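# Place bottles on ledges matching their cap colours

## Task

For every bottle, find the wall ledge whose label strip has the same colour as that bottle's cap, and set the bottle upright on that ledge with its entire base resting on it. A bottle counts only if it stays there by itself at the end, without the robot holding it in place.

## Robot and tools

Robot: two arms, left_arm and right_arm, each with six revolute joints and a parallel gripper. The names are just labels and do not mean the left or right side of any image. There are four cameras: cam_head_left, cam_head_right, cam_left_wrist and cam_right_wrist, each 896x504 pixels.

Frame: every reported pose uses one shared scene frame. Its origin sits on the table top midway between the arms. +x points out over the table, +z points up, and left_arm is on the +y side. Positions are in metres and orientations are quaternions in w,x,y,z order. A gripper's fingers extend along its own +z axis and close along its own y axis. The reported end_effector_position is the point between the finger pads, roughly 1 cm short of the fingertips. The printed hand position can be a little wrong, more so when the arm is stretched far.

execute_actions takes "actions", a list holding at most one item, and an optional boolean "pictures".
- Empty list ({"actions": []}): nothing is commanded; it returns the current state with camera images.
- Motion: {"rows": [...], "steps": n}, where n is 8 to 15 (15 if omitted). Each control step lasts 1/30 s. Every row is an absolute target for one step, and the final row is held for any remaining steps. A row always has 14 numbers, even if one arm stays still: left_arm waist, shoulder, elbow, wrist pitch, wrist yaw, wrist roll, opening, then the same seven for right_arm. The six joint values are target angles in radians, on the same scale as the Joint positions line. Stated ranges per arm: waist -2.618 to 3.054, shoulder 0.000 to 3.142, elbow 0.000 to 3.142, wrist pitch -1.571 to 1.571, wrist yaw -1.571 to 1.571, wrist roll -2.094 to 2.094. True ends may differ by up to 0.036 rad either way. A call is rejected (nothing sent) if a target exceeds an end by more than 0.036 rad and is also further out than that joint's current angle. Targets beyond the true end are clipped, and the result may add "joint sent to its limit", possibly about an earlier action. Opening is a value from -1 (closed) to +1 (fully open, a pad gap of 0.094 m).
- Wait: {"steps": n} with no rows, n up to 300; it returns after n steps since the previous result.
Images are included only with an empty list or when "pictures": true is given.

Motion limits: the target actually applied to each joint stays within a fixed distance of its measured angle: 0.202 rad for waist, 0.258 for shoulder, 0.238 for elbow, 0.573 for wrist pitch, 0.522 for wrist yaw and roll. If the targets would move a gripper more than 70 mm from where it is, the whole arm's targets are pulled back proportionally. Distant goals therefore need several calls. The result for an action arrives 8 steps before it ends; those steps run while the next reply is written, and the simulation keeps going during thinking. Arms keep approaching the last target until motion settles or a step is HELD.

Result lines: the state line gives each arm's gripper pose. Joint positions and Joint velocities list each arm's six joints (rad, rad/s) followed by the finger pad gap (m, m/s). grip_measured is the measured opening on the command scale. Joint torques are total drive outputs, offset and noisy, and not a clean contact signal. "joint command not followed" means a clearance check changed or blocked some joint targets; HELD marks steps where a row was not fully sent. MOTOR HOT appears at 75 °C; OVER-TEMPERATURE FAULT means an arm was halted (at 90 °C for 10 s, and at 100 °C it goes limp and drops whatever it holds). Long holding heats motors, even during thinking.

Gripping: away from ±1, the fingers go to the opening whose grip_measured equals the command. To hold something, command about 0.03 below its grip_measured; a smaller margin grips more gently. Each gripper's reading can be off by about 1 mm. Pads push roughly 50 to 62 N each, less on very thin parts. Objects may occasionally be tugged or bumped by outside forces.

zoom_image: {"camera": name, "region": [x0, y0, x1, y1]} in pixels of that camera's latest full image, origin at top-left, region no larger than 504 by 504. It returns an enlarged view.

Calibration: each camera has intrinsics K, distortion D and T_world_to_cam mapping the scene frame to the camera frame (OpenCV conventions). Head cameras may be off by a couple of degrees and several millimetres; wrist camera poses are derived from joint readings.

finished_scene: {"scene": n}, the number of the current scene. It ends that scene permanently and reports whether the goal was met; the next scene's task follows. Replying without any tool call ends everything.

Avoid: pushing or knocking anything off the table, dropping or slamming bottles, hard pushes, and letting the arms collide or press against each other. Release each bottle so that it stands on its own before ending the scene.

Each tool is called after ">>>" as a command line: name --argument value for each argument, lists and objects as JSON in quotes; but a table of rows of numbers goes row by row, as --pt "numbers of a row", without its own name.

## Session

>>> execute_actions --actions '[]'

Scene clock: 0.00 s of 7600.00 s.
left_arm: end_effector_position=(+0.3799, +0.2883, +0.4029) grip_measured=+1.000 end_effector_quat_wxyz=(+0.705, -0.012, +0.709, +0.021) | right_arm: end_effector_position=(+0.4063, -0.3510, +0.4069) grip_measured=+1.000 end_effector_quat_wxyz=(+0.704, +0.064, +0.704, -0.069)
Joint positions: left_arm=[-0.014  1.064  1.044  0.014 -0.005  0.013  0.094] | right_arm=[ 0.004  1.043  1.044  0.001 -0.004 -0.006  0.094]
Joint velocities: left_arm=[-0.027  0.007  0.007 -0.066  0.066 -0.007  0.   ] | right_arm=[-0.022 -0.007 -0.017 -0.051 -0.066  0.007  0.   ]
Joint torques (N m, as the arm reports them, + toward a larger angle): no reading
Motor temperatures (°C, as the motors report them): left_arm=[23 24 26 27 24 24] | right_arm=[25 25 27 30 25 23]

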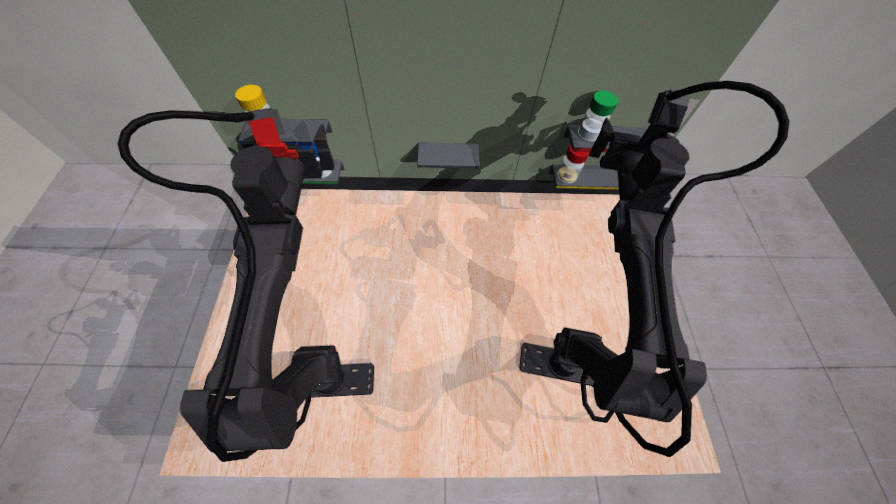

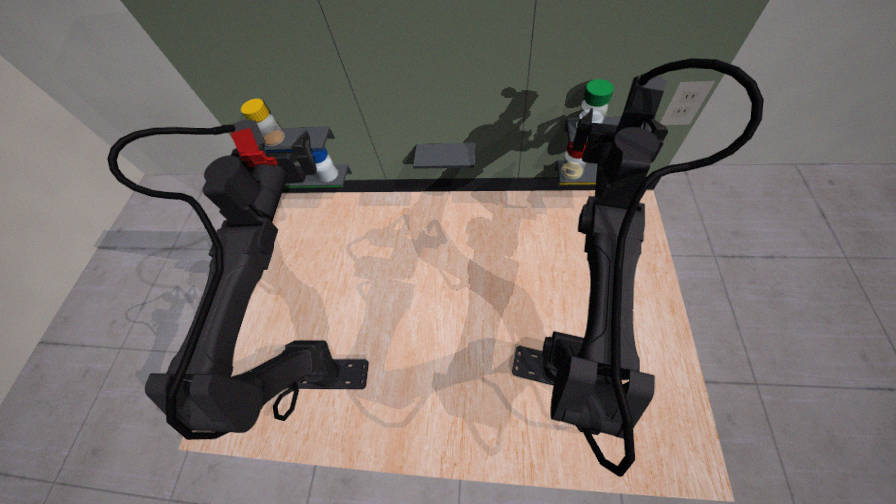

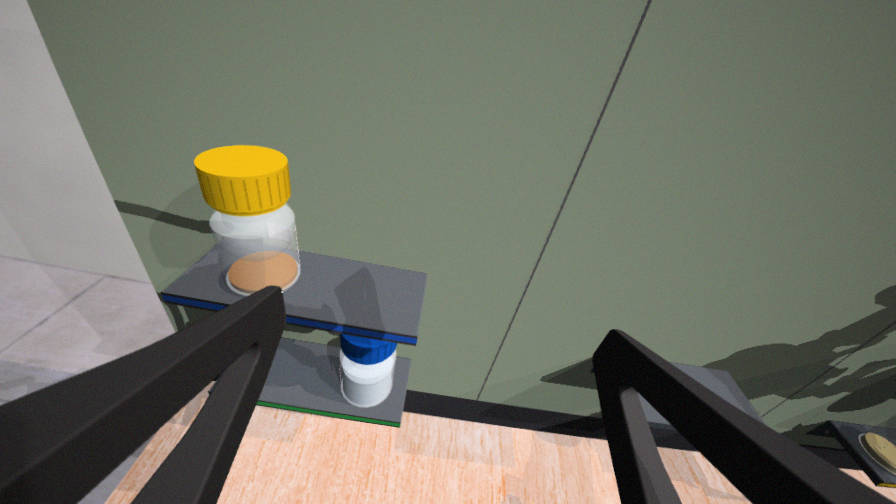

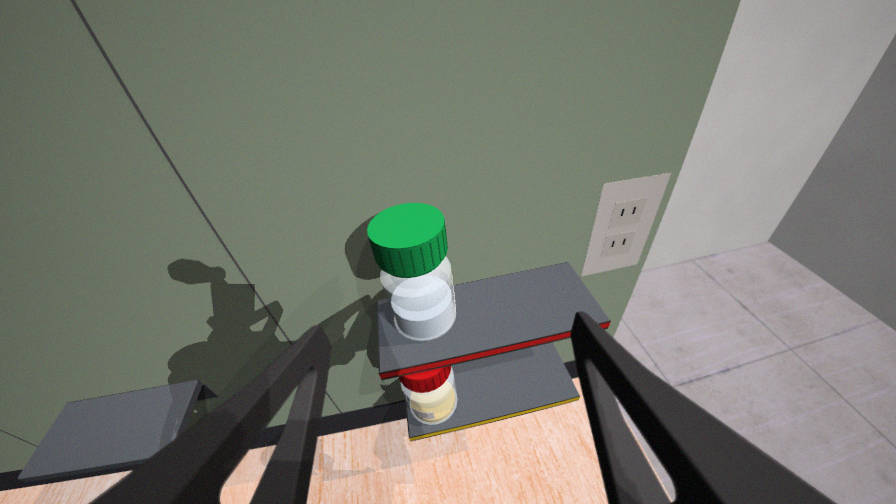

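>>> zoom_image --camera "cam_left_wrist" --region '[150, 130, 450, 440]'

>>> zoom_image --camera "cam_right_wrist" --region '[350, 190, 630, 450]'

>>> zoom_image --camera "cam_head_left" --region '[200, 70, 700, 210]'

Region (150, 130, 450, 440) of cam_left_wrist's 896x504 image, scaled by 1.626, with more detail than that image has; it fills the left 488 columns of this view, and the rest is white.

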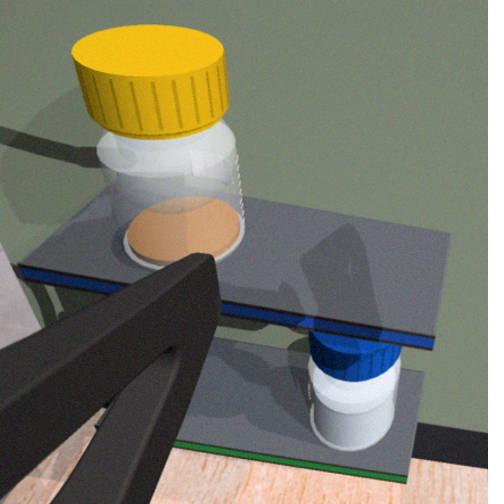

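Region (350, 190, 630, 450) of cam_right_wrist's 896x504 image, scaled by 1.800, with more detail than that image has; it fills the top 468 rows of this view, and the rest is white.

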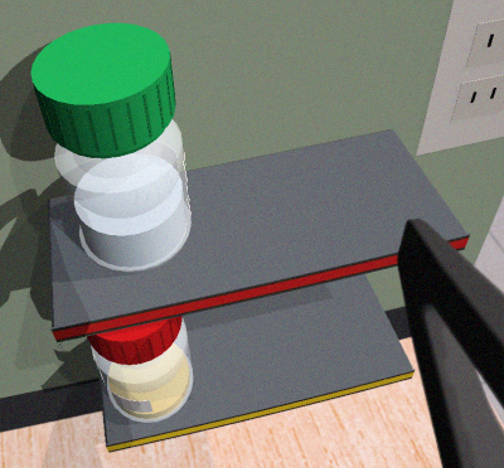

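Region (200, 70, 700, 210) of cam_head_left's 896x504 image, scaled by 1.008, with more detail than that image has; it fills the top 141 rows of this view, and the rest is white.

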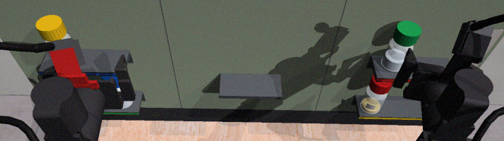

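>>> zoom_image --camera "cam_head_left" --region '[230, 80, 390, 200]'

>>> zoom_image --camera "cam_head_left" --region '[520, 80, 680, 200]'

>>> zoom_image --camera "cam_head_right" --region '[230, 90, 390, 210]'

>>> zoom_image --camera "cam_head_left" --region '[390, 120, 510, 210]'

Region (230, 80, 390, 200) of cam_head_left's 896x504 image, scaled by 3.150, with more detail than that image has; it fills the top 378 rows of this view, and the rest is white.

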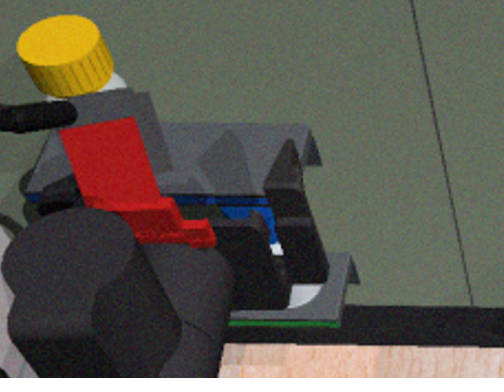

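Region (520, 80, 680, 200) of cam_head_left's 896x504 image, scaled by 3.150, with more detail than that image has; it fills the top 378 rows of this view, and the rest is white.

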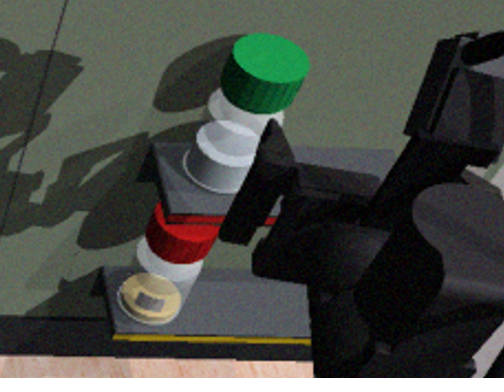

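Region (230, 90, 390, 210) of cam_head_right's 896x504 image, scaled by 3.150, with more detail than that image has; it fills the top 378 rows of this view, and the rest is white.

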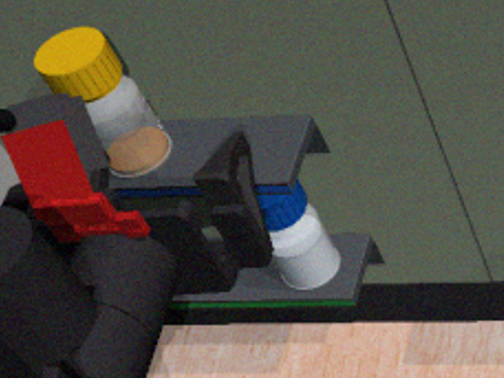

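Region (390, 120, 510, 210) of cam_head_left's 896x504 image, scaled by 4.200, with more detail than that image has; it fills the top 378 rows of this view, and the rest is white.

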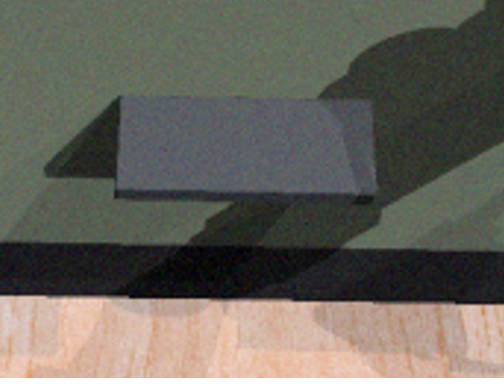

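>>> execute_actions --actions '[{"rows": [[-0.0135,1.0646,1.0437,0.022,0,0,1,0.004,1.044,1.0425,0.021,0,0,1],[-0.012,1.066,1.043,0.028,0,0,1,0.005,1.046,1.038,0.036,0,0,1],[-0.01,1.069,1.041,0.036,0,0,1,0.005,1.05,1.031,0.056,0,0,1],[-0.006,1.073,1.039,0.046,0,0,1,0.0065,1.055,1.021,0.079,0,0,1],[-0.002,1.078,1.036,0.057,0,0,1,0.008,1.062,1.008,0.107,0,0,1],[0.003,1.084,1.033,0.07,0,0,1,0.01,1.07,0.992,0.138,0,0,1],[0.009,1.091,1.029,0.084,0,0,1,0.0115,1.079,0.974,0.172,0,0,1],[0.016,1.099,1.025,0.099,0,0,1,0.014,1.09,0.954,0.21,0,0,1],[0.023,1.107,1.02,0.115,0,0,1,0.016,1.102,0.931,0.25,0,0,1],[0.031,1.117,1.015,0.133,0,0,1,0.019,1.115,0.907,0.293,0,0,1],[0.04,1.127,1.009,0.151,0,0,1,0.022,1.129,0.88,0.338,0,0,1],[0.0495,1.138,1.003,0.171,0,0,1,0.025,1.1435,0.852,0.386,0,0,1]], "steps": 12}]'

>>> execute_actions --actions '[{"rows": [[0.059,1.149,0.997,0.19,0,0,1,0.028,1.159,0.822,0.434,0,0,1],[0.07,1.161,0.99,0.211,0,0,1,0.031,1.175,0.791,0.484,0,0,1],[0.08,1.174,0.983,0.231,0,0,1,0.035,1.192,0.759,0.535,0,0,1],[0.091,1.186,0.976,0.252,0,0,1,0.038,1.209,0.726,0.5855,0,0,1],[0.102,1.199,0.969,0.273,0,0,1,0.042,1.226,0.693,0.636,0,0,1],[0.113,1.212,0.962,0.293,0,0,1,0.0455,1.244,0.6595,0.687,0,0,1],[0.124,1.225,0.955,0.314,0,0,1,0.049,1.2615,0.626,0.737,0,0,1],[0.135,1.238,0.948,0.333,0,0,1,0.053,1.279,0.593,0.785,0,0,1],[0.146,1.25,0.941,0.353,0,0,1,0.056,1.296,0.56,0.8325,0,0,1],[0.156,1.263,0.934,0.371,0,0,1,0.06,1.313,0.528,0.878,0,0,1],[0.167,1.275,0.927,0.389,0,0,1,0.063,1.329,0.497,0.921,0,0,1],[0.1765,1.286,0.921,0.405,0,0,1,0.066,1.3445,0.467,0.961,0,0,1]], "steps": 12}]'

>>> execute_actions --actions '[{"rows": [[0.186,1.297,0.915,0.42,0,0,1,0.069,1.359,0.439,0.999,0,0,1],[0.195,1.307,0.909,0.434,0,0,1,0.072,1.373,0.412,1.033,0,0,1],[0.203,1.317,0.904,0.447,0,0,1,0.075,1.386,0.388,1.064,0,0,1],[0.21,1.325,0.899,0.458,0,0,1,0.077,1.398,0.365,1.092,0,0,1],[0.217,1.333,0.895,0.468,0,0,1,0.0795,1.409,0.3445,1.115,0,0,1],[0.223,1.34,0.891,0.476,0,0,1,0.081,1.418,0.3265,1.135,0,0,1],[0.228,1.346,0.888,0.482,0,0,1,0.083,1.426,0.311,1.15,0,0,1],[0.232,1.351,0.885,0.486,0,0,1,0.0845,1.433,0.298,1.161,0,0,1],[0.236,1.355,0.883,0.489,0,0,1,0.0856,1.438,0.288,1.168,0,0,1],[0.238,1.358,0.881,0.49,0,0,1,0.0864,1.442,0.281,1.17,0,0,1],[0.2395,1.359,0.88,0.49,0,0,1,0.087,1.444,0.2765,1.17,0,0,1],[0.24,1.36,0.88,0.49,0,0,1,0.087,1.445,0.275,1.17,0,0,1]], "steps": 12}]'

>>> execute_actions --actions '[{"steps": 22}]' --pictures true

Scene clock: 8.93 s of 7600.00 s.
left_arm: end_effector_position=(+0.3799, +0.2883, +0.4031) grip_measured=+1.000 end_effector_quat_wxyz=(+0.705, -0.013, +0.709, +0.020) | right_arm: end_effector_position=(+0.4062, -0.3510, +0.4117) grip_measured=+1.000 end_effector_quat_wxyz=(+0.711, +0.064, +0.697, -0.069)
Joint positions: left_arm=[-0.014  1.064  1.044  0.015 -0.005  0.01   0.094] | right_arm=[ 0.004  1.043  1.044  0.02  -0.004 -0.005  0.094]
Joint velocities: left_arm=[-0.002  0.002 -0.002  0.007 -0.007  0.007  0.   ] | right_arm=[ 0.007 -0.007  0.002  0.3   -0.022 -0.037  0.   ]
Joint torques (N m, as the arm reports them, + toward a larger angle): left_arm=[ 0.5  -0.99  5.75  1.85  0.07 -0.08] | right_arm=[ 0.2  -1.84  5.81  2.1   0.03  0.  ]
Motor temperatures (°C, as the motors report them): left_arm=[23 24 28 29 24 24] | right_arm=[25 25 29 33 25 23]
Steps of this call (steps 1 to 90: nothing new was sent; then 5.80 s passed at rest; steps 91 to 94: the first 4 steps of this action). Readings (joint positions):
91: left_arm=[-0.014 1.064 1.044 0.014 -0.005 0.013] | right_arm=[0.004 1.043 1.044 0.002 -0.004 -0.006]
92: left_arm=[-0.014 1.064 1.044 0.014 -0.005 0.012] | right_arm=[0.004 1.043 1.044 0.005 -0.004 -0.006]
94: the state above

Scene clock: 9.33 s of 7600.00 s.
left_arm: end_effector_position=(+0.4021, +0.3217, +0.3869) grip_measured=+1.000 end_effector_quat_wxyz=(+0.711, -0.041, +0.701, +0.047) | right_arm: end_effector_position=(+0.4412, -0.3511, +0.3388) grip_measured=+1.000 end_effector_quat_wxyz=(+0.718, +0.058, +0.691, -0.064)
Joint positions: left_arm=[ 0.065  1.149  1.003  0.162 -0.004  0.008  0.094] | right_arm=[ 0.02   1.168  0.799  0.408 -0.003 -0.005  0.094]
Joint velocities: left_arm=[ 0.291  0.383 -0.247  0.462  0.007  0.066  0.   ] | right_arm=[ 0.1    0.589 -0.965  1.253  0.007  0.022  0.   ]
Joint torques (N m, as the arm reports them, + toward a larger angle): left_arm=[ 0.46 -1.49  5.36  1.71  0.07 -0.1 ] | right_arm=[ 1.01 -3.6   6.88  1.87  0.05  0.  ]
Motor temperatures (°C, as the motors report them): left_arm=[23 24 28 29 24 24] | right_arm=[25 25 29 33 25 23]
Steps of this call (steps 1 to 8: the last 8 steps of your previous action; steps 9 to 12: the first 4 steps of this action). Readings (joint positions):
9: left_arm=[0.035 1.110 1.026 0.112 -0.004 0.008] | right_arm=[0.009 1.110 0.895 0.288 -0.003 -0.005]
10: left_arm=[0.045 1.122 1.018 0.129 -0.004 0.008] | right_arm=[0.013 1.129 0.864 0.327 -0.003 -0.005]
12: the state above

Scene clock: 9.73 s of 7600.00 s.
left_arm: end_effector_position=(+0.4278, +0.3811, +0.3330) grip_measured=+1.000 end_effector_quat_wxyz=(+0.696, -0.086, +0.708, +0.090) | right_arm: end_effector_position=(+0.4356, -0.3330, +0.2035) grip_measured=+1.000 end_effector_quat_wxyz=(+0.693, +0.046, +0.718, -0.047)
Joint positions: left_arm=[ 0.191  1.302  0.918  0.368 -0.004  0.008  0.094] | right_arm=[ 0.061  1.371  0.418  0.917 -0.003 -0.004  0.094]
Joint velocities: left_arm=[ 0.232  0.266 -0.139  0.432  0.037  0.022  0.   ] | right_arm=[ 0.066  0.354 -0.716  1.077  0.051  0.007  0.   ]
Joint torques (N m, as the arm reports them, + toward a larger angle): left_arm=[ 0.36 -2.95  5.55  1.81  0.04 -0.08] | right_arm=[ 0.99 -4.34  5.93  2.11  0.02  0.  ]
Motor temperatures (°C, as the motors report them): left_arm=[23 24 28 29 24 24] | right_arm=[25 25 29 33 25 23]
Steps of this call (steps 1 to 8: the last 8 steps of your previous action; steps 9 to 12: the first 4 steps of this action). Readings (joint positions):
9: left_arm=[0.163 1.270 0.935 0.320 -0.004 0.008] | right_arm=[0.052 1.330 0.500 0.800 -0.003 -0.005]
10: left_arm=[0.173 1.281 0.929 0.337 -0.004 0.008] | right_arm=[0.055 1.344 0.471 0.841 -0.003 -0.005]
12: the state above

Scene clock: 10.47 s of 7600.00 s.
left_arm: end_effector_position=(+0.4317, +0.4022, +0.3210) grip_measured=+1.000 end_effector_quat_wxyz=(+0.700, -0.100, +0.699, +0.106) | right_arm: end_effector_position=(+0.4183, -0.3253, +0.1860) grip_measured=+1.000 end_effector_quat_wxyz=(+0.711, +0.040, +0.700, -0.043)
Joint positions: left_arm=[ 0.233  1.353  0.889  0.465 -0.004  0.008  0.094] | right_arm=[ 0.075  1.434  0.29   1.16  -0.003 -0.004  0.094]
Joint velocities: left_arm=[ 0.022 -0.007 -0.012 -0.037 -0.007  0.051  0.   ] | right_arm=[-0.002 -0.012 -0.002 -0.022 -0.007  0.037  0.   ]
Joint torques (N m, as the arm reports them, + toward a larger angle): left_arm=[ 0.42 -3.44  5.54  1.8   0.06 -0.08] | right_arm=[ 1.01 -3.63  4.53  2.02  0.03  0.01]
Motor temperatures (°C, as the motors report them): left_arm=[23 24 28 29 24 24] | right_arm=[25 25 29 33 25 23]
Kept back: nothing.
Steps of this call (steps 1 to 8: the last 8 steps of your previous action; steps 9 to 22: the robot went on to your last target). Readings (joint positions):
1: left_arm=[0.198 1.311 0.913 0.382 -0.004 0.008] | right_arm=[0.064 1.383 0.394 0.952 -0.003 -0.004]
2: left_arm=[0.205 1.319 0.908 0.395 -0.004 0.008] | right_arm=[0.066 1.394 0.373 0.984 -0.003 -0.004]
4: left_arm=[0.218 1.334 0.901 0.416 -0.004 0.008] | right_arm=[0.070 1.412 0.336 1.037 -0.003 -0.004]
8: left_arm=[0.232 1.350 0.891 0.441 -0.004 0.008] | right_arm=[0.075 1.432 0.295 1.103 -0.003 -0.004]
22: the state above
camera_calibration (this result's frames):
cam_left_wrist: T_world_to_cam=[[0.281296, -0.944988, 0.166941, 0.202193], [-0.513659, -0.29522, -0.805605, 0.620025], [0.810572, 0.140863, -0.568446, -0.139156], [0, 0, 0, 1]] pos_world=[0.374401, 0.393715, 0.386639]
cam_right_wrist: T_world_to_cam=[[-0.110124, -0.991358, -0.0712819, -0.266851], [-0.607938, 0.123923, -0.784254, 0.475604], [0.786311, -0.0430306, -0.616331, -0.108005], [0, 0, 0, 1]] pos_world=[0.344676, -0.328131, 0.287406]

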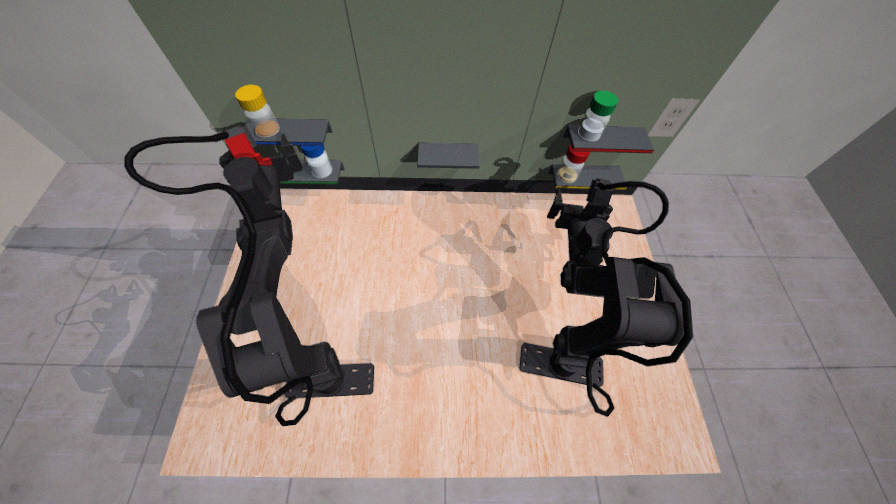

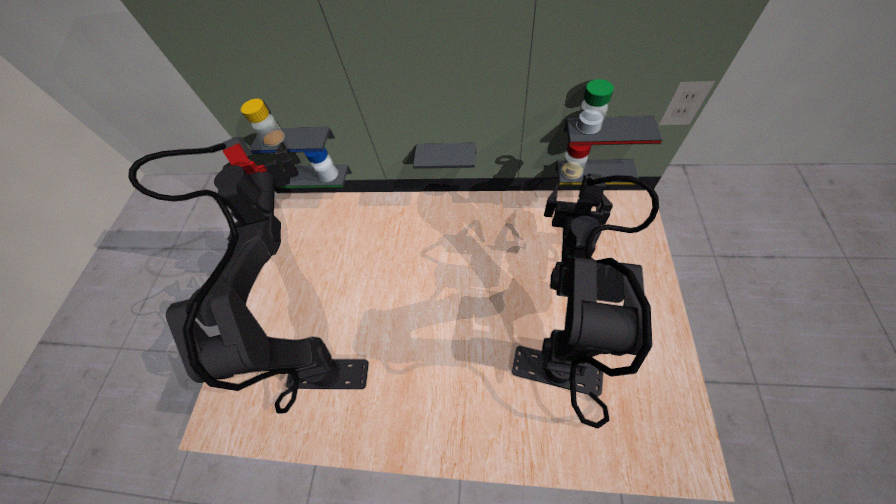

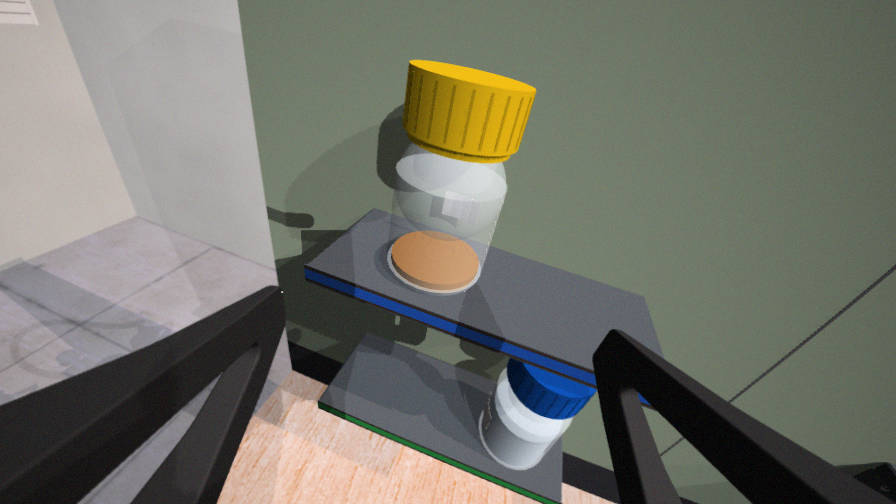

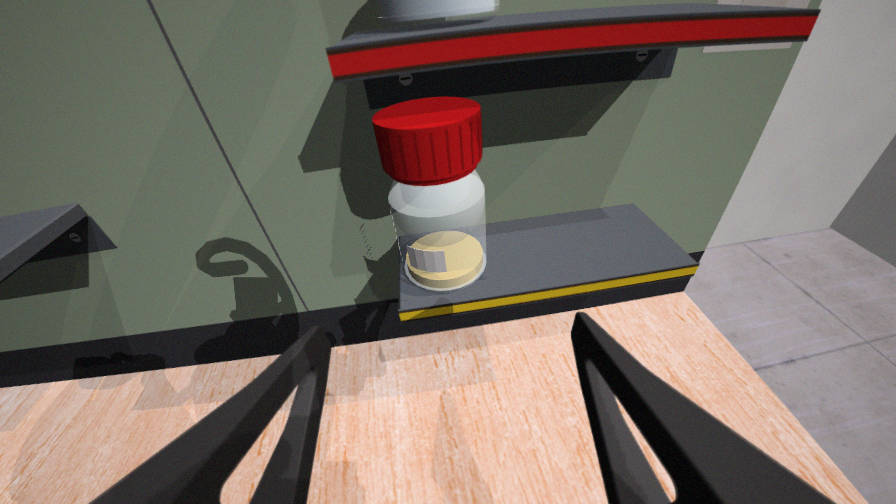

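>>> execute_actions --actions '[{"rows": [[0.236,1.3616,0.895,0.49,0,0,0.98,0.09,1.4465,0.295,1.16,0,0,0.98],[0.232,1.366,0.911,0.4905,0,0,0.96,0.093,1.451,0.3166,1.159,0,0,0.96],[0.228,1.374,0.918,0.491,0,0,0.94,0.096,1.458,0.325,1.158,0,0,0.94],[0.225,1.3845,0.928,0.492,0,0,0.92,0.098,1.468,0.336,1.156,0,0,0.92],[0.222,1.398,0.941,0.493,0,0,0.9,0.099,1.481,0.35,1.154,0,0,0.9],[0.222,1.413,0.956,0.495,0,0,0.88,0.099,1.496,0.367,1.152,0,0,0.88],[0.222,1.431,0.973,0.496,0,0,0.86,0.099,1.5135,0.386,1.149,0,0,0.86],[0.222,1.451,0.992,0.498,0,0,0.84,0.099,1.5325,0.4075,1.146,0,0,0.84],[0.222,1.473,1.012,0.5,0,0,0.82,0.099,1.553,0.43,1.143,0,0,0.82],[0.222,1.495,1.034,0.502,0,0,0.8,0.099,1.575,0.4545,1.14,0,0,0.8],[0.222,1.519,1.056,0.504,0,0,0.8,0.099,1.597,0.4795,1.136,0,0,0.8],[0.222,1.5425,1.079,0.506,0,0,0.8,0.099,1.62,0.505,1.1325,0,0,0.8]], "steps": 12}]'

>>> execute_actions --actions '[{"rows": [[0.222,1.566,1.102,0.508,0,0,0.8,0.099,1.643,0.5305,1.129,0,0,0.8],[0.222,1.59,1.124,0.51,0,0,0.8,0.099,1.665,0.5555,1.125,0,0,0.8],[0.222,1.612,1.146,0.512,0,0,0.8,0.099,1.687,0.58,1.122,0,0,0.8],[0.222,1.634,1.166,0.514,0,0,0.8,0.099,1.7075,0.6025,1.119,0,0,0.8],[0.222,1.654,1.185,0.516,0,0,0.8,0.099,1.7265,0.624,1.116,0,0,0.8],[0.222,1.6716,1.202,0.517,0,0,0.8,0.099,1.744,0.643,1.113,0,0,0.8],[0.222,1.687,1.217,0.519,0,0,0.8,0.099,1.759,0.66,1.111,0,0,0.8],[0.222,1.7005,1.23,0.52,0,0,0.8,0.099,1.7716,0.674,1.109,0,0,0.8],[0.222,1.711,1.24,0.521,0,0,0.8,0.099,1.782,0.685,1.107,0,0,0.8],[0.222,1.719,1.247,0.5215,0,0,0.8,0.099,1.789,0.693,1.106,0,0,0.8],[0.222,1.7234,1.2515,0.522,0,0,0.8,0.099,1.7935,0.698,1.105,0,0,0.8],[0.222,1.725,1.253,0.522,0,0,0.8,0.099,1.795,0.7,1.105,0,0,0.8]], "steps": 12}]'

>>> execute_actions --actions '[{"steps": 18}]' --pictures true

Scene clock: 17.60 s of 7600.00 s.
left_arm: end_effector_position=(+0.4321, +0.4023, +0.3208) grip_measured=+0.931 end_effector_quat_wxyz=(+0.700, -0.100, +0.699, +0.106) | right_arm: end_effector_position=(+0.4191, -0.3231, +0.1864) grip_measured=+0.931 end_effector_quat_wxyz=(+0.712, +0.038, +0.700, -0.041)
Joint positions: left_arm=[ 0.233  1.355  0.889  0.468 -0.004  0.008  0.091] | right_arm=[ 0.081  1.437  0.292  1.162 -0.003 -0.004  0.091]
Joint velocities: left_arm=[ 0.007  0.081  0.002  0.095  0.037 -0.022 -0.018] | right_arm=[ 0.076  0.144  0.081  0.095 -0.007 -0.022 -0.019]
Joint torques (N m, as the arm reports them, + toward a larger angle): left_arm=[-0.56 -2.21  8.91  1.64  0.06 -0.06] | right_arm=[ 1.08 -2.69  9.21  1.88  0.03  0.  ]
Motor temperatures (°C, as the motors report them): left_arm=[23 25 28 31 24 24] | right_arm=[25 26 29 35 25 23]
Steps of this call (steps 1 to 30: the robot went on to your last target; steps 31 to 90: nothing new was sent; then 4.00 s passed at rest; steps 91 to 94: the first 4 steps of this action). Readings (joint positions):
91: left_arm=[0.233 1.353 0.889 0.466 -0.004 0.008] | right_arm=[0.075 1.434 0.290 1.162 -0.003 -0.004]
92: left_arm=[0.233 1.353 0.889 0.466 -0.004 0.008] | right_arm=[0.076 1.434 0.290 1.162 -0.003 -0.004]
94: the state above

Scene clock: 18.00 s of 7600.00 s.
left_arm: end_effector_position=(+0.4899, +0.4174, +0.3186) grip_measured=+0.802 end_effector_quat_wxyz=(+0.697, -0.099, +0.702, +0.104) | right_arm: end_effector_position=(+0.4820, -0.3273, +0.1928) grip_measured=+0.801 end_effector_quat_wxyz=(+0.714, +0.035, +0.698, -0.039)
Joint positions: left_arm=[ 0.229  1.588  1.098  0.483 -0.004  0.008  0.085] | right_arm=[ 0.088  1.659  0.537  1.146 -0.003 -0.004  0.085]
Joint velocities: left_arm=[-0.032  0.647  0.613  0.066 -0.051 -0.037  0.002] | right_arm=[-0.002  0.623  0.701 -0.066  0.007 -0.022  0.001]
Joint torques (N m, as the arm reports them, + toward a larger angle): left_arm=[-0.51 -5.53  8.23  1.8   0.07 -0.07] | right_arm=[ 0.96 -6.01  8.16  1.8   0.02  0.01]
Motor temperatures (°C, as the motors report them): left_arm=[23 25 28 31 24 24] | right_arm=[25 26 29 35 25 23]
Steps of this call (steps 1 to 8: the last 8 steps of your previous action; steps 9 to 12: the first 4 steps of this action). Readings (joint positions):
9: left_arm=[0.229 1.517 1.031 0.478 -0.004 0.008] | right_arm=[0.088 1.592 0.461 1.153 -0.003 -0.004]
10: left_arm=[0.229 1.541 1.054 0.479 -0.004 0.008] | right_arm=[0.088 1.615 0.487 1.151 -0.003 -0.004]
12: the state above

Scene clock: 18.60 s of 7600.00 s.
left_arm: end_effector_position=(+0.5229, +0.4271, +0.3119) grip_measured=+0.802 end_effector_quat_wxyz=(+0.697, -0.099, +0.703, +0.104) | right_arm: end_effector_position=(+0.5160, -0.3310, +0.1832) grip_measured=+0.801 end_effector_quat_wxyz=(+0.706, +0.036, +0.706, -0.039)
Joint positions: left_arm=[ 0.229  1.723  1.218  0.498 -0.004  0.008  0.085] | right_arm=[ 0.088  1.785  0.67   1.116 -0.003 -0.004  0.085]
Joint velocities: left_arm=[-0.007  0.002  0.022  0.022  0.007  0.051 -0.001] | right_arm=[ 0.012 -0.007  0.007  0.037 -0.007 -0.007 -0.001]
Joint torques (N m, as the arm reports them, + toward a larger angle): left_arm=[-0.51 -6.83  8.48  1.84  0.06 -0.07] | right_arm=[ 0.95 -7.28  8.74  1.86  0.03  0.  ]
Motor temperatures (°C, as the motors report them): left_arm=[23 25 28 31 24 24] | right_arm=[25 26 29 35 25 23]
Kept back: nothing.
Steps of this call (steps 1 to 8: the last 8 steps of your previous action; steps 9 to 18: the robot went on to your last target). Readings (joint positions):
1: left_arm=[0.229 1.610 1.119 0.486 -0.004 0.008] | right_arm=[0.088 1.681 0.561 1.143 -0.003 -0.004]
2: left_arm=[0.229 1.632 1.139 0.487 -0.004 0.008] | right_arm=[0.088 1.701 0.583 1.140 -0.003 -0.004]
4: left_arm=[0.229 1.669 1.173 0.491 -0.004 0.008] | right_arm=[0.088 1.737 0.621 1.134 -0.003 -0.004]
8: left_arm=[0.229 1.715 1.211 0.494 -0.004 0.008] | right_arm=[0.088 1.780 0.665 1.122 -0.003 -0.004]
18: the state above
camera_calibration (this result's frames):
cam_left_wrist: T_world_to_cam=[[0.279095, -0.945643, 0.166932, 0.203041], [-0.521543, -0.29524, -0.800516, 0.669424], [0.806287, 0.136358, -0.575593, -0.215408], [0, 0, 0, 1]] pos_world=[0.466147, 0.419017, 0.378003]
cam_right_wrist: T_world_to_cam=[[-0.0987186, -0.992548, -0.0714344, -0.268227], [-0.621274, 0.117549, -0.774726, 0.536502], [0.77735, -0.0320996, -0.628249, -0.176414], [0, 0, 0, 1]] pos_world=[0.443971, -0.334957, 0.28565]

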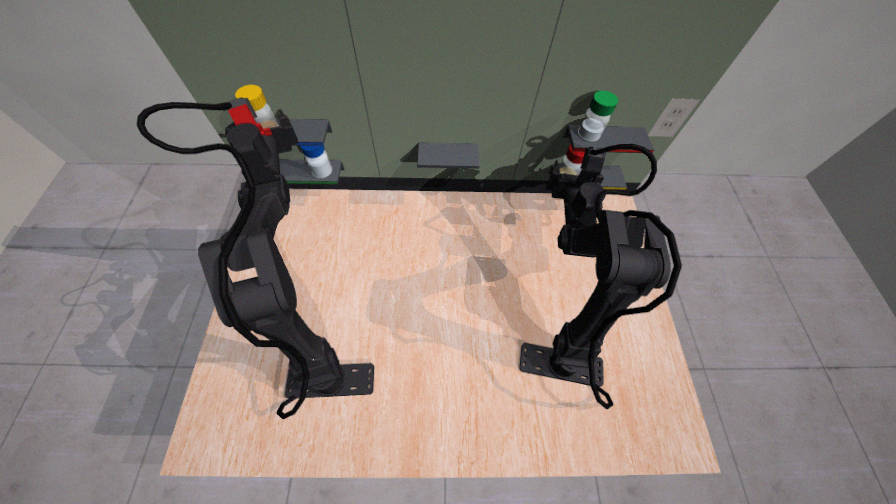

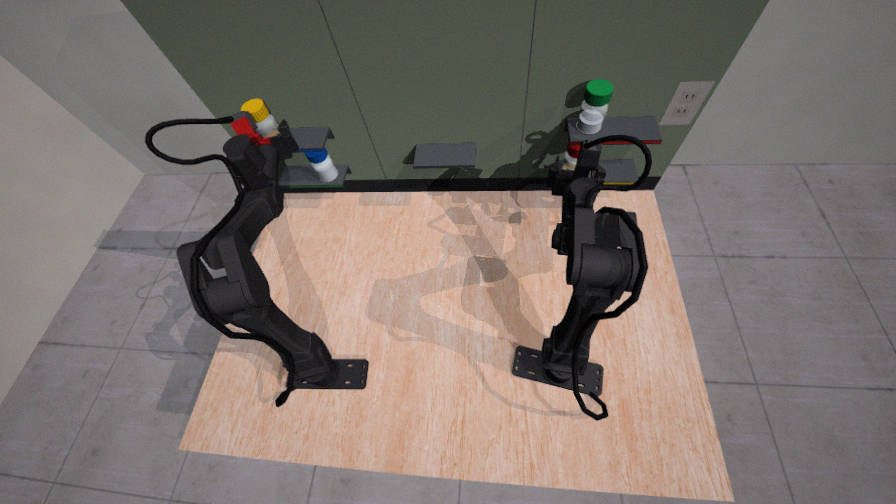

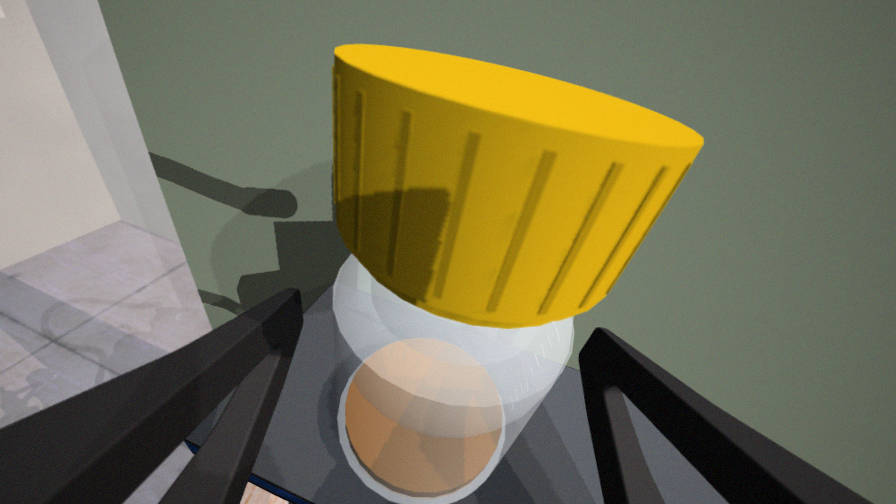

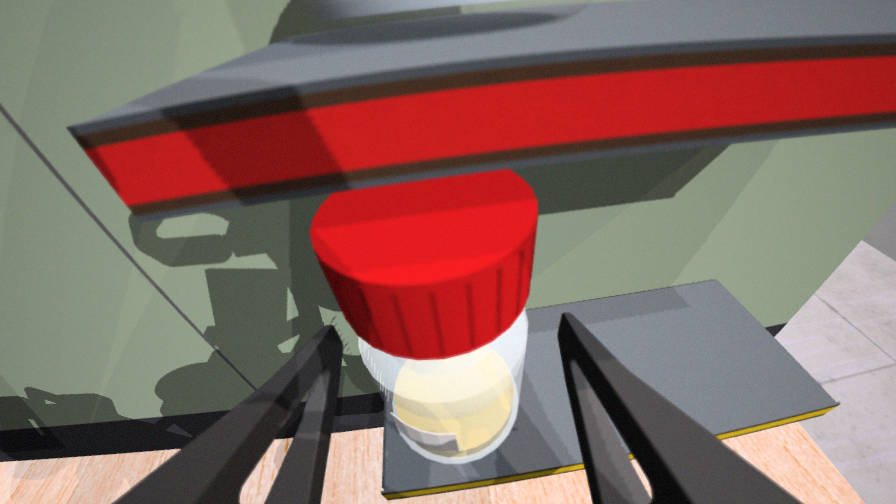

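>>> execute_actions --actions '[{"rows": [[0.226,1.724,1.25,0.52,0,0,0.73,0.094,1.792,0.698,1.11,0,0,0.73],[0.228,1.724,1.25,0.52,0,0,0.65,0.09,1.792,0.698,1.113,0,0,0.65],[0.229,1.724,1.25,0.52,0,0,0.57,0.089,1.792,0.698,1.115,0,0,0.57],[0.229,1.724,1.25,0.52,0,0,0.49,0.089,1.792,0.698,1.115,0,0,0.49],[0.229,1.724,1.25,0.52,0,0,0.42,0.089,1.792,0.698,1.115,0,0,0.42],[0.229,1.724,1.25,0.52,0,0,0.36,0.089,1.792,0.698,1.115,0,0,0.36],[0.229,1.724,1.25,0.52,0,0,0.31,0.089,1.792,0.698,1.115,0,0,0.31],[0.229,1.724,1.25,0.52,0,0,0.27,0.089,1.792,0.698,1.115,0,0,0.27],[0.229,1.724,1.25,0.52,0,0,0.24,0.089,1.792,0.698,1.115,0,0,0.24],[0.229,1.724,1.25,0.52,0,0,0.215,0.089,1.792,0.698,1.115,0,0,0.215],[0.229,1.724,1.25,0.52,0,0,0.195,0.089,1.792,0.698,1.115,0,0,0.195],[0.229,1.724,1.25,0.52,0,0,0.175,0.089,1.792,0.698,1.115,0,0,0.175],[0.229,1.724,1.25,0.52,0,0,0.16,0.089,1.792,0.698,1.115,0,0,0.16],[0.229,1.724,1.25,0.52,0,0,0.145,0.089,1.792,0.698,1.115,0,0,0.15],[0.229,1.724,1.25,0.52,0,0,0.13,0.089,1.792,0.698,1.115,0,0,0.14]], "steps": 15}]'

>>> execute_actions --actions '[{"steps": 13}]'

Scene clock: 24.73 s of 7600.00 s.
left_arm: end_effector_position=(+0.5229, +0.4271, +0.3120) grip_measured=+0.336 end_effector_quat_wxyz=(+0.697, -0.099, +0.702, +0.104) | right_arm: end_effector_position=(+0.5160, -0.3310, +0.1832) grip_measured=+0.336 end_effector_quat_wxyz=(+0.706, +0.036, +0.706, -0.039)
Joint positions: left_arm=[ 0.229  1.723  1.218  0.498 -0.004  0.008  0.063] | right_arm=[ 0.088  1.785  0.67   1.116 -0.003 -0.004  0.063]
Joint velocities: left_arm=[-0.012  0.017 -0.012 -0.007  0.007 -0.081 -0.048] | right_arm=[-0.002  0.002 -0.002  0.037  0.022  0.051 -0.048]
Joint torques (N m, as the arm reports them, + toward a larger angle): left_arm=[-0.05 -6.9   8.38  1.79  0.06 -0.06] | right_arm=[ 0.17 -7.52  8.59  1.96  0.02 -0.01]
Motor temperatures (°C, as the motors report them): left_arm=[23 26 30 32 24 24] | right_arm=[25 26 30 35 25 23]
Steps of this call (steps 1 to 15: the robot went on to your last target; steps 16 to 90: nothing new was sent; then 2.90 s passed at rest; steps 91 to 97: the first 7 steps of this action). Readings (joint positions):
91: left_arm=[0.229 1.723 1.218 0.498 -0.004 0.008] | right_arm=[0.088 1.785 0.670 1.116 -0.003 -0.004]
92: left_arm=[0.229 1.723 1.218 0.498 -0.004 0.008] | right_arm=[0.088 1.785 0.670 1.116 -0.003 -0.004]
94: left_arm=[0.229 1.723 1.218 0.498 -0.004 0.008] | right_arm=[0.088 1.785 0.670 1.116 -0.003 -0.004]
97: the state above

Scene clock: 25.17 s of 7600.00 s.
left_arm: end_effector_position=(+0.5229, +0.4272, +0.3120) grip_measured=+0.168 end_effector_quat_wxyz=(+0.697, -0.100, +0.702, +0.104) | right_arm: end_effector_position=(+0.5160, -0.3310, +0.1832) grip_measured=+0.177 end_effector_quat_wxyz=(+0.706, +0.036, +0.706, -0.039)
Joint positions: left_arm=[ 0.229  1.723  1.218  0.498 -0.004  0.007  0.055] | right_arm=[ 0.088  1.785  0.67   1.116 -0.003 -0.004  0.055]
Joint velocities: left_arm=[-0.017  0.007 -0.007  0.037 -0.022  0.007 -0.001] | right_arm=[-0.002  0.017 -0.037  0.007 -0.022  0.007 -0.001]
Joint torques (N m, as the arm reports them, + toward a larger angle): left_arm=[-0.04 -6.89  8.37  1.79  0.06 -0.07] | right_arm=[ 0.13 -7.49  8.6   1.96  0.02 -0.01]
Motor temperatures (°C, as the motors report them): left_arm=[23 26 30 32 24 24] | right_arm=[25 26 30 35 25 23]
Kept back: nothing.
Steps of this call (steps 1 to 8: the last 8 steps of your previous action; steps 9 to 13: the robot went on to your last target). Readings (joint positions):
1: left_arm=[0.229 1.723 1.218 0.498 -0.004 0.008] | right_arm=[0.088 1.785 0.670 1.116 -0.003 -0.004]
2: left_arm=[0.229 1.723 1.218 0.498 -0.004 0.008] | right_arm=[0.088 1.785 0.670 1.116 -0.003 -0.004]
4: left_arm=[0.229 1.723 1.218 0.498 -0.004 0.008] | right_arm=[0.088 1.785 0.670 1.116 -0.003 -0.004]
8: left_arm=[0.229 1.723 1.218 0.498 -0.004 0.007] | right_arm=[0.088 1.785 0.670 1.116 -0.003 -0.004]
13: the state above

>>> execute_actions --actions '[{"rows": [[0.229,1.71,1.25,0.535,0,0,0.13,0.089,1.78,0.698,1.13,0,0,0.14],[0.229,1.7,1.245,0.545,0,0,0.13,0.089,1.77,0.698,1.145,0,0,0.14],[0.229,1.69,1.238,0.55,0,0,0.13,0.089,1.76,0.698,1.155,0,0,0.14],[0.229,1.689,1.23,0.55,0,0,0.13,0.089,1.752,0.698,1.16,0,0,0.14],[0.229,1.686,1.222,0.55,0,0,0.13,0.089,1.747,0.698,1.16,0,0,0.14],[0.229,1.682,1.215,0.549,0,0,0.13,0.089,1.743,0.698,1.16,0,0,0.14],[0.229,1.675,1.214,0.5475,0,0,0.13,0.089,1.74,0.698,1.16,0,0,0.14],[0.229,1.667,1.2125,0.5456,0,0,0.13,0.089,1.737,0.698,1.16,0,0,0.14],[0.227,1.658,1.2095,0.543,-0.001,0,0.13,0.089,1.735,0.698,1.16,0,0,0.14],[0.2225,1.647,1.205,0.5405,-0.003,0,0.13,0.089,1.735,0.698,1.16,0,0,0.14],[0.2145,1.635,1.2,0.537,-0.006,0,0.13,0.089,1.735,0.698,1.16,0,0,0.14]], "steps": 11}]'

>>> execute_actions --actions '[{"rows": [[0.2035,1.622,1.194,0.534,-0.01,0,0.13,0.089,1.735,0.698,1.16,0,0,0.14],[0.19,1.6085,1.187,0.53,-0.015,0,0.13,0.089,1.735,0.698,1.16,0,0,0.14],[0.173,1.594,1.179,0.526,-0.022,0,0.13,0.089,1.735,0.698,1.16,0,0,0.14],[0.155,1.58,1.17,0.522,-0.029,0,0.13,0.089,1.735,0.698,1.16,0,0,0.14],[0.134,1.566,1.161,0.5175,-0.0375,0,0.13,0.089,1.735,0.698,1.16,0,0,0.14],[0.112,1.5515,1.152,0.513,-0.046,0,0.13,0.089,1.735,0.698,1.16,0,0,0.14],[0.088,1.538,1.1425,0.509,-0.056,0,0.13,0.089,1.735,0.698,1.16,0,0,0.14],[0.064,1.525,1.133,0.505,-0.065,0,0.13,0.089,1.735,0.698,1.16,0,0,0.14],[0.039,1.513,1.124,0.501,-0.075,0,0.13,0.089,1.735,0.698,1.16,0,0,0.14],[0.014,1.502,1.115,0.498,-0.085,0,0.13,0.089,1.735,0.698,1.16,0,0,0.14],[-0.01,1.493,1.106,0.4945,-0.094,0,0.13,0.089,1.735,0.698,1.16,0,0,0.14]], "steps": 11}]'

>>> execute_actions --actions '[{"rows": [[-0.034,1.485,1.098,0.492,-0.104,0,0.13,0.089,1.735,0.698,1.16,0,0,0.14],[-0.056,1.478,1.091,0.489,-0.1125,0,0.13,0.089,1.735,0.698,1.16,0,0,0.14],[-0.077,1.474,1.085,0.4875,-0.121,0,0.13,0.089,1.735,0.698,1.16,0,0,0.14],[-0.095,1.471,1.08,0.486,-0.128,0,0.13,0.089,1.735,0.698,1.16,0,0,0.14],[-0.112,1.47,1.0755,0.485,-0.1345,0,0.13,0.089,1.735,0.698,1.16,0,0,0.14],[-0.1255,1.47,1.0725,0.485,-0.14,0,0.13,0.089,1.735,0.698,1.16,0,0,0.14],[-0.1365,1.47,1.0706,0.485,-0.144,0,0.13,0.089,1.735,0.698,1.16,0,0,0.14],[-0.1445,1.47,1.07,0.485,-0.147,0,0.13,0.089,1.735,0.698,1.16,0,0,0.14],[-0.149,1.47,1.07,0.485,-0.149,0,0.13,0.089,1.735,0.698,1.16,0,0,0.14],[-0.151,1.47,1.07,0.485,-0.15,0,0.13,0.089,1.735,0.698,1.16,0,0,0.14]], "steps": 15}]'

Scene clock: 29.20 s of 7600.00 s.
left_arm: end_effector_position=(+0.5229, +0.4272, +0.3125) grip_measured=+0.168 end_effector_quat_wxyz=(+0.698, -0.100, +0.702, +0.104) | right_arm: end_effector_position=(+0.5160, -0.3310, +0.1837) grip_measured=+0.177 end_effector_quat_wxyz=(+0.707, +0.036, +0.705, -0.039)
Joint positions: left_arm=[ 0.229  1.723  1.218  0.5   -0.004  0.007  0.055] | right_arm=[ 0.088  1.785  0.67   1.119 -0.003 -0.004  0.055]
Joint velocities: left_arm=[-0.002 -0.017 -0.012  0.066 -0.037 -0.037 -0.   ] | right_arm=[ 0.002 -0.012 -0.022 -0.11   0.007 -0.051 -0.   ]
Joint torques (N m, as the arm reports them, + toward a larger angle): left_arm=[-0.06 -9.41  7.5   2.    0.06 -0.07] | right_arm=[ 0.15 -9.85  8.56  2.31  0.03  0.  ]
Motor temperatures (°C, as the motors report them): left_arm=[23 26 31 32 24 24] | right_arm=[25 27 30 36 25 23]
Steps of this call (steps 1 to 15: the robot went on to your last target; steps 16 to 90: nothing new was sent; then 0.93 s passed at rest; steps 91 to 93: the first 3 steps of this action). Readings (joint positions):
91: left_arm=[0.229 1.723 1.218 0.499 -0.004 0.007] | right_arm=[0.088 1.785 0.670 1.117 -0.003 -0.004]
92: left_arm=[0.229 1.723 1.218 0.500 -0.004 0.007] | right_arm=[0.088 1.785 0.670 1.118 -0.003 -0.004]
93: the state above

Scene clock: 29.57 s of 7600.00 s.
left_arm: end_effector_position=(+0.5128, +0.4171, +0.3246) grip_measured=+0.168 end_effector_quat_wxyz=(+0.705, -0.096, +0.696, +0.102) | right_arm: end_effector_position=(+0.5150, -0.3309, +0.1909) grip_measured=+0.177 end_effector_quat_wxyz=(+0.713, +0.035, +0.700, -0.039)
Joint positions: left_arm=[ 0.214  1.669  1.189  0.494 -0.012  0.007  0.055] | right_arm=[ 0.088  1.77   0.67   1.118 -0.003 -0.004  0.055]
Joint velocities: left_arm=[-0.276 -0.408 -0.183 -0.051 -0.095 -0.066  0.   ] | right_arm=[-0.002 -0.022 -0.007  0.037 -0.051  0.051 -0.   ]
Joint torques (N m, as the arm reports them, + toward a larger angle): left_arm=[ -1.62 -10.21   6.5    1.93   0.17  -0.05] | right_arm=[  0.16 -10.38   8.59   2.37   0.01   0.01]
Motor temperatures (°C, as the motors report them): left_arm=[23 26 31 32 24 24] | right_arm=[25 27 30 36 25 23]
Steps of this call (steps 1 to 8: the last 8 steps of your previous action; steps 9 to 11: the first 3 steps of this action). Readings (joint positions):
9: left_arm=[0.227 1.695 1.201 0.498 -0.005 0.007] | right_arm=[0.088 1.772 0.670 1.118 -0.003 -0.004]
10: left_arm=[0.222 1.683 1.195 0.496 -0.008 0.007] | right_arm=[0.088 1.771 0.670 1.118 -0.003 -0.004]
11: the state above

Scene clock: 30.07 s of 7600.00 s.
left_arm: end_effector_position=(+0.4923, +0.2596, +0.3472) grip_measured=+0.168 end_effector_quat_wxyz=(+0.723, -0.014, +0.690, +0.016) | right_arm: end_effector_position=(+0.5149, -0.3309, +0.1911) grip_measured=+0.177 end_effector_quat_wxyz=(+0.713, +0.035, +0.699, -0.039)
Joint positions: left_arm=[-0.115  1.507  1.081  0.473 -0.102  0.007  0.055] | right_arm=[ 0.088  1.769  0.67   1.118 -0.003 -0.004  0.055]
Joint velocities: left_arm=[-0.422  0.002 -0.129 -0.11  -0.198  0.007  0.   ] | right_arm=[-0.012  0.012  0.002  0.037  0.051 -0.007  0.001]
Joint torques (N m, as the arm reports them, + toward a larger angle): left_arm=[ 0.22 -7.99  6.01  1.77 -0.19 -0.08] | right_arm=[  0.17 -10.51   8.65   2.36   0.04   0.01]
Motor temperatures (°C, as the motors report them): left_arm=[23 27 31 32 24 24] | right_arm=[25 27 30 36 25 23]
Steps of this call (steps 1 to 8: the last 8 steps of your previous action; steps 9 to 15: the first 7 steps of this action). Readings (joint positions):
9: left_arm=[0.010 1.536 1.119 0.485 -0.063 0.007] | right_arm=[0.088 1.769 0.670 1.118 -0.003 -0.004]
10: left_arm=[-0.016 1.526 1.111 0.483 -0.070 0.007] | right_arm=[0.088 1.769 0.670 1.118 -0.003 -0.004]
12: left_arm=[-0.062 1.512 1.097 0.479 -0.083 0.007] | right_arm=[0.088 1.769 0.670 1.118 -0.003 -0.004]
15: the state above


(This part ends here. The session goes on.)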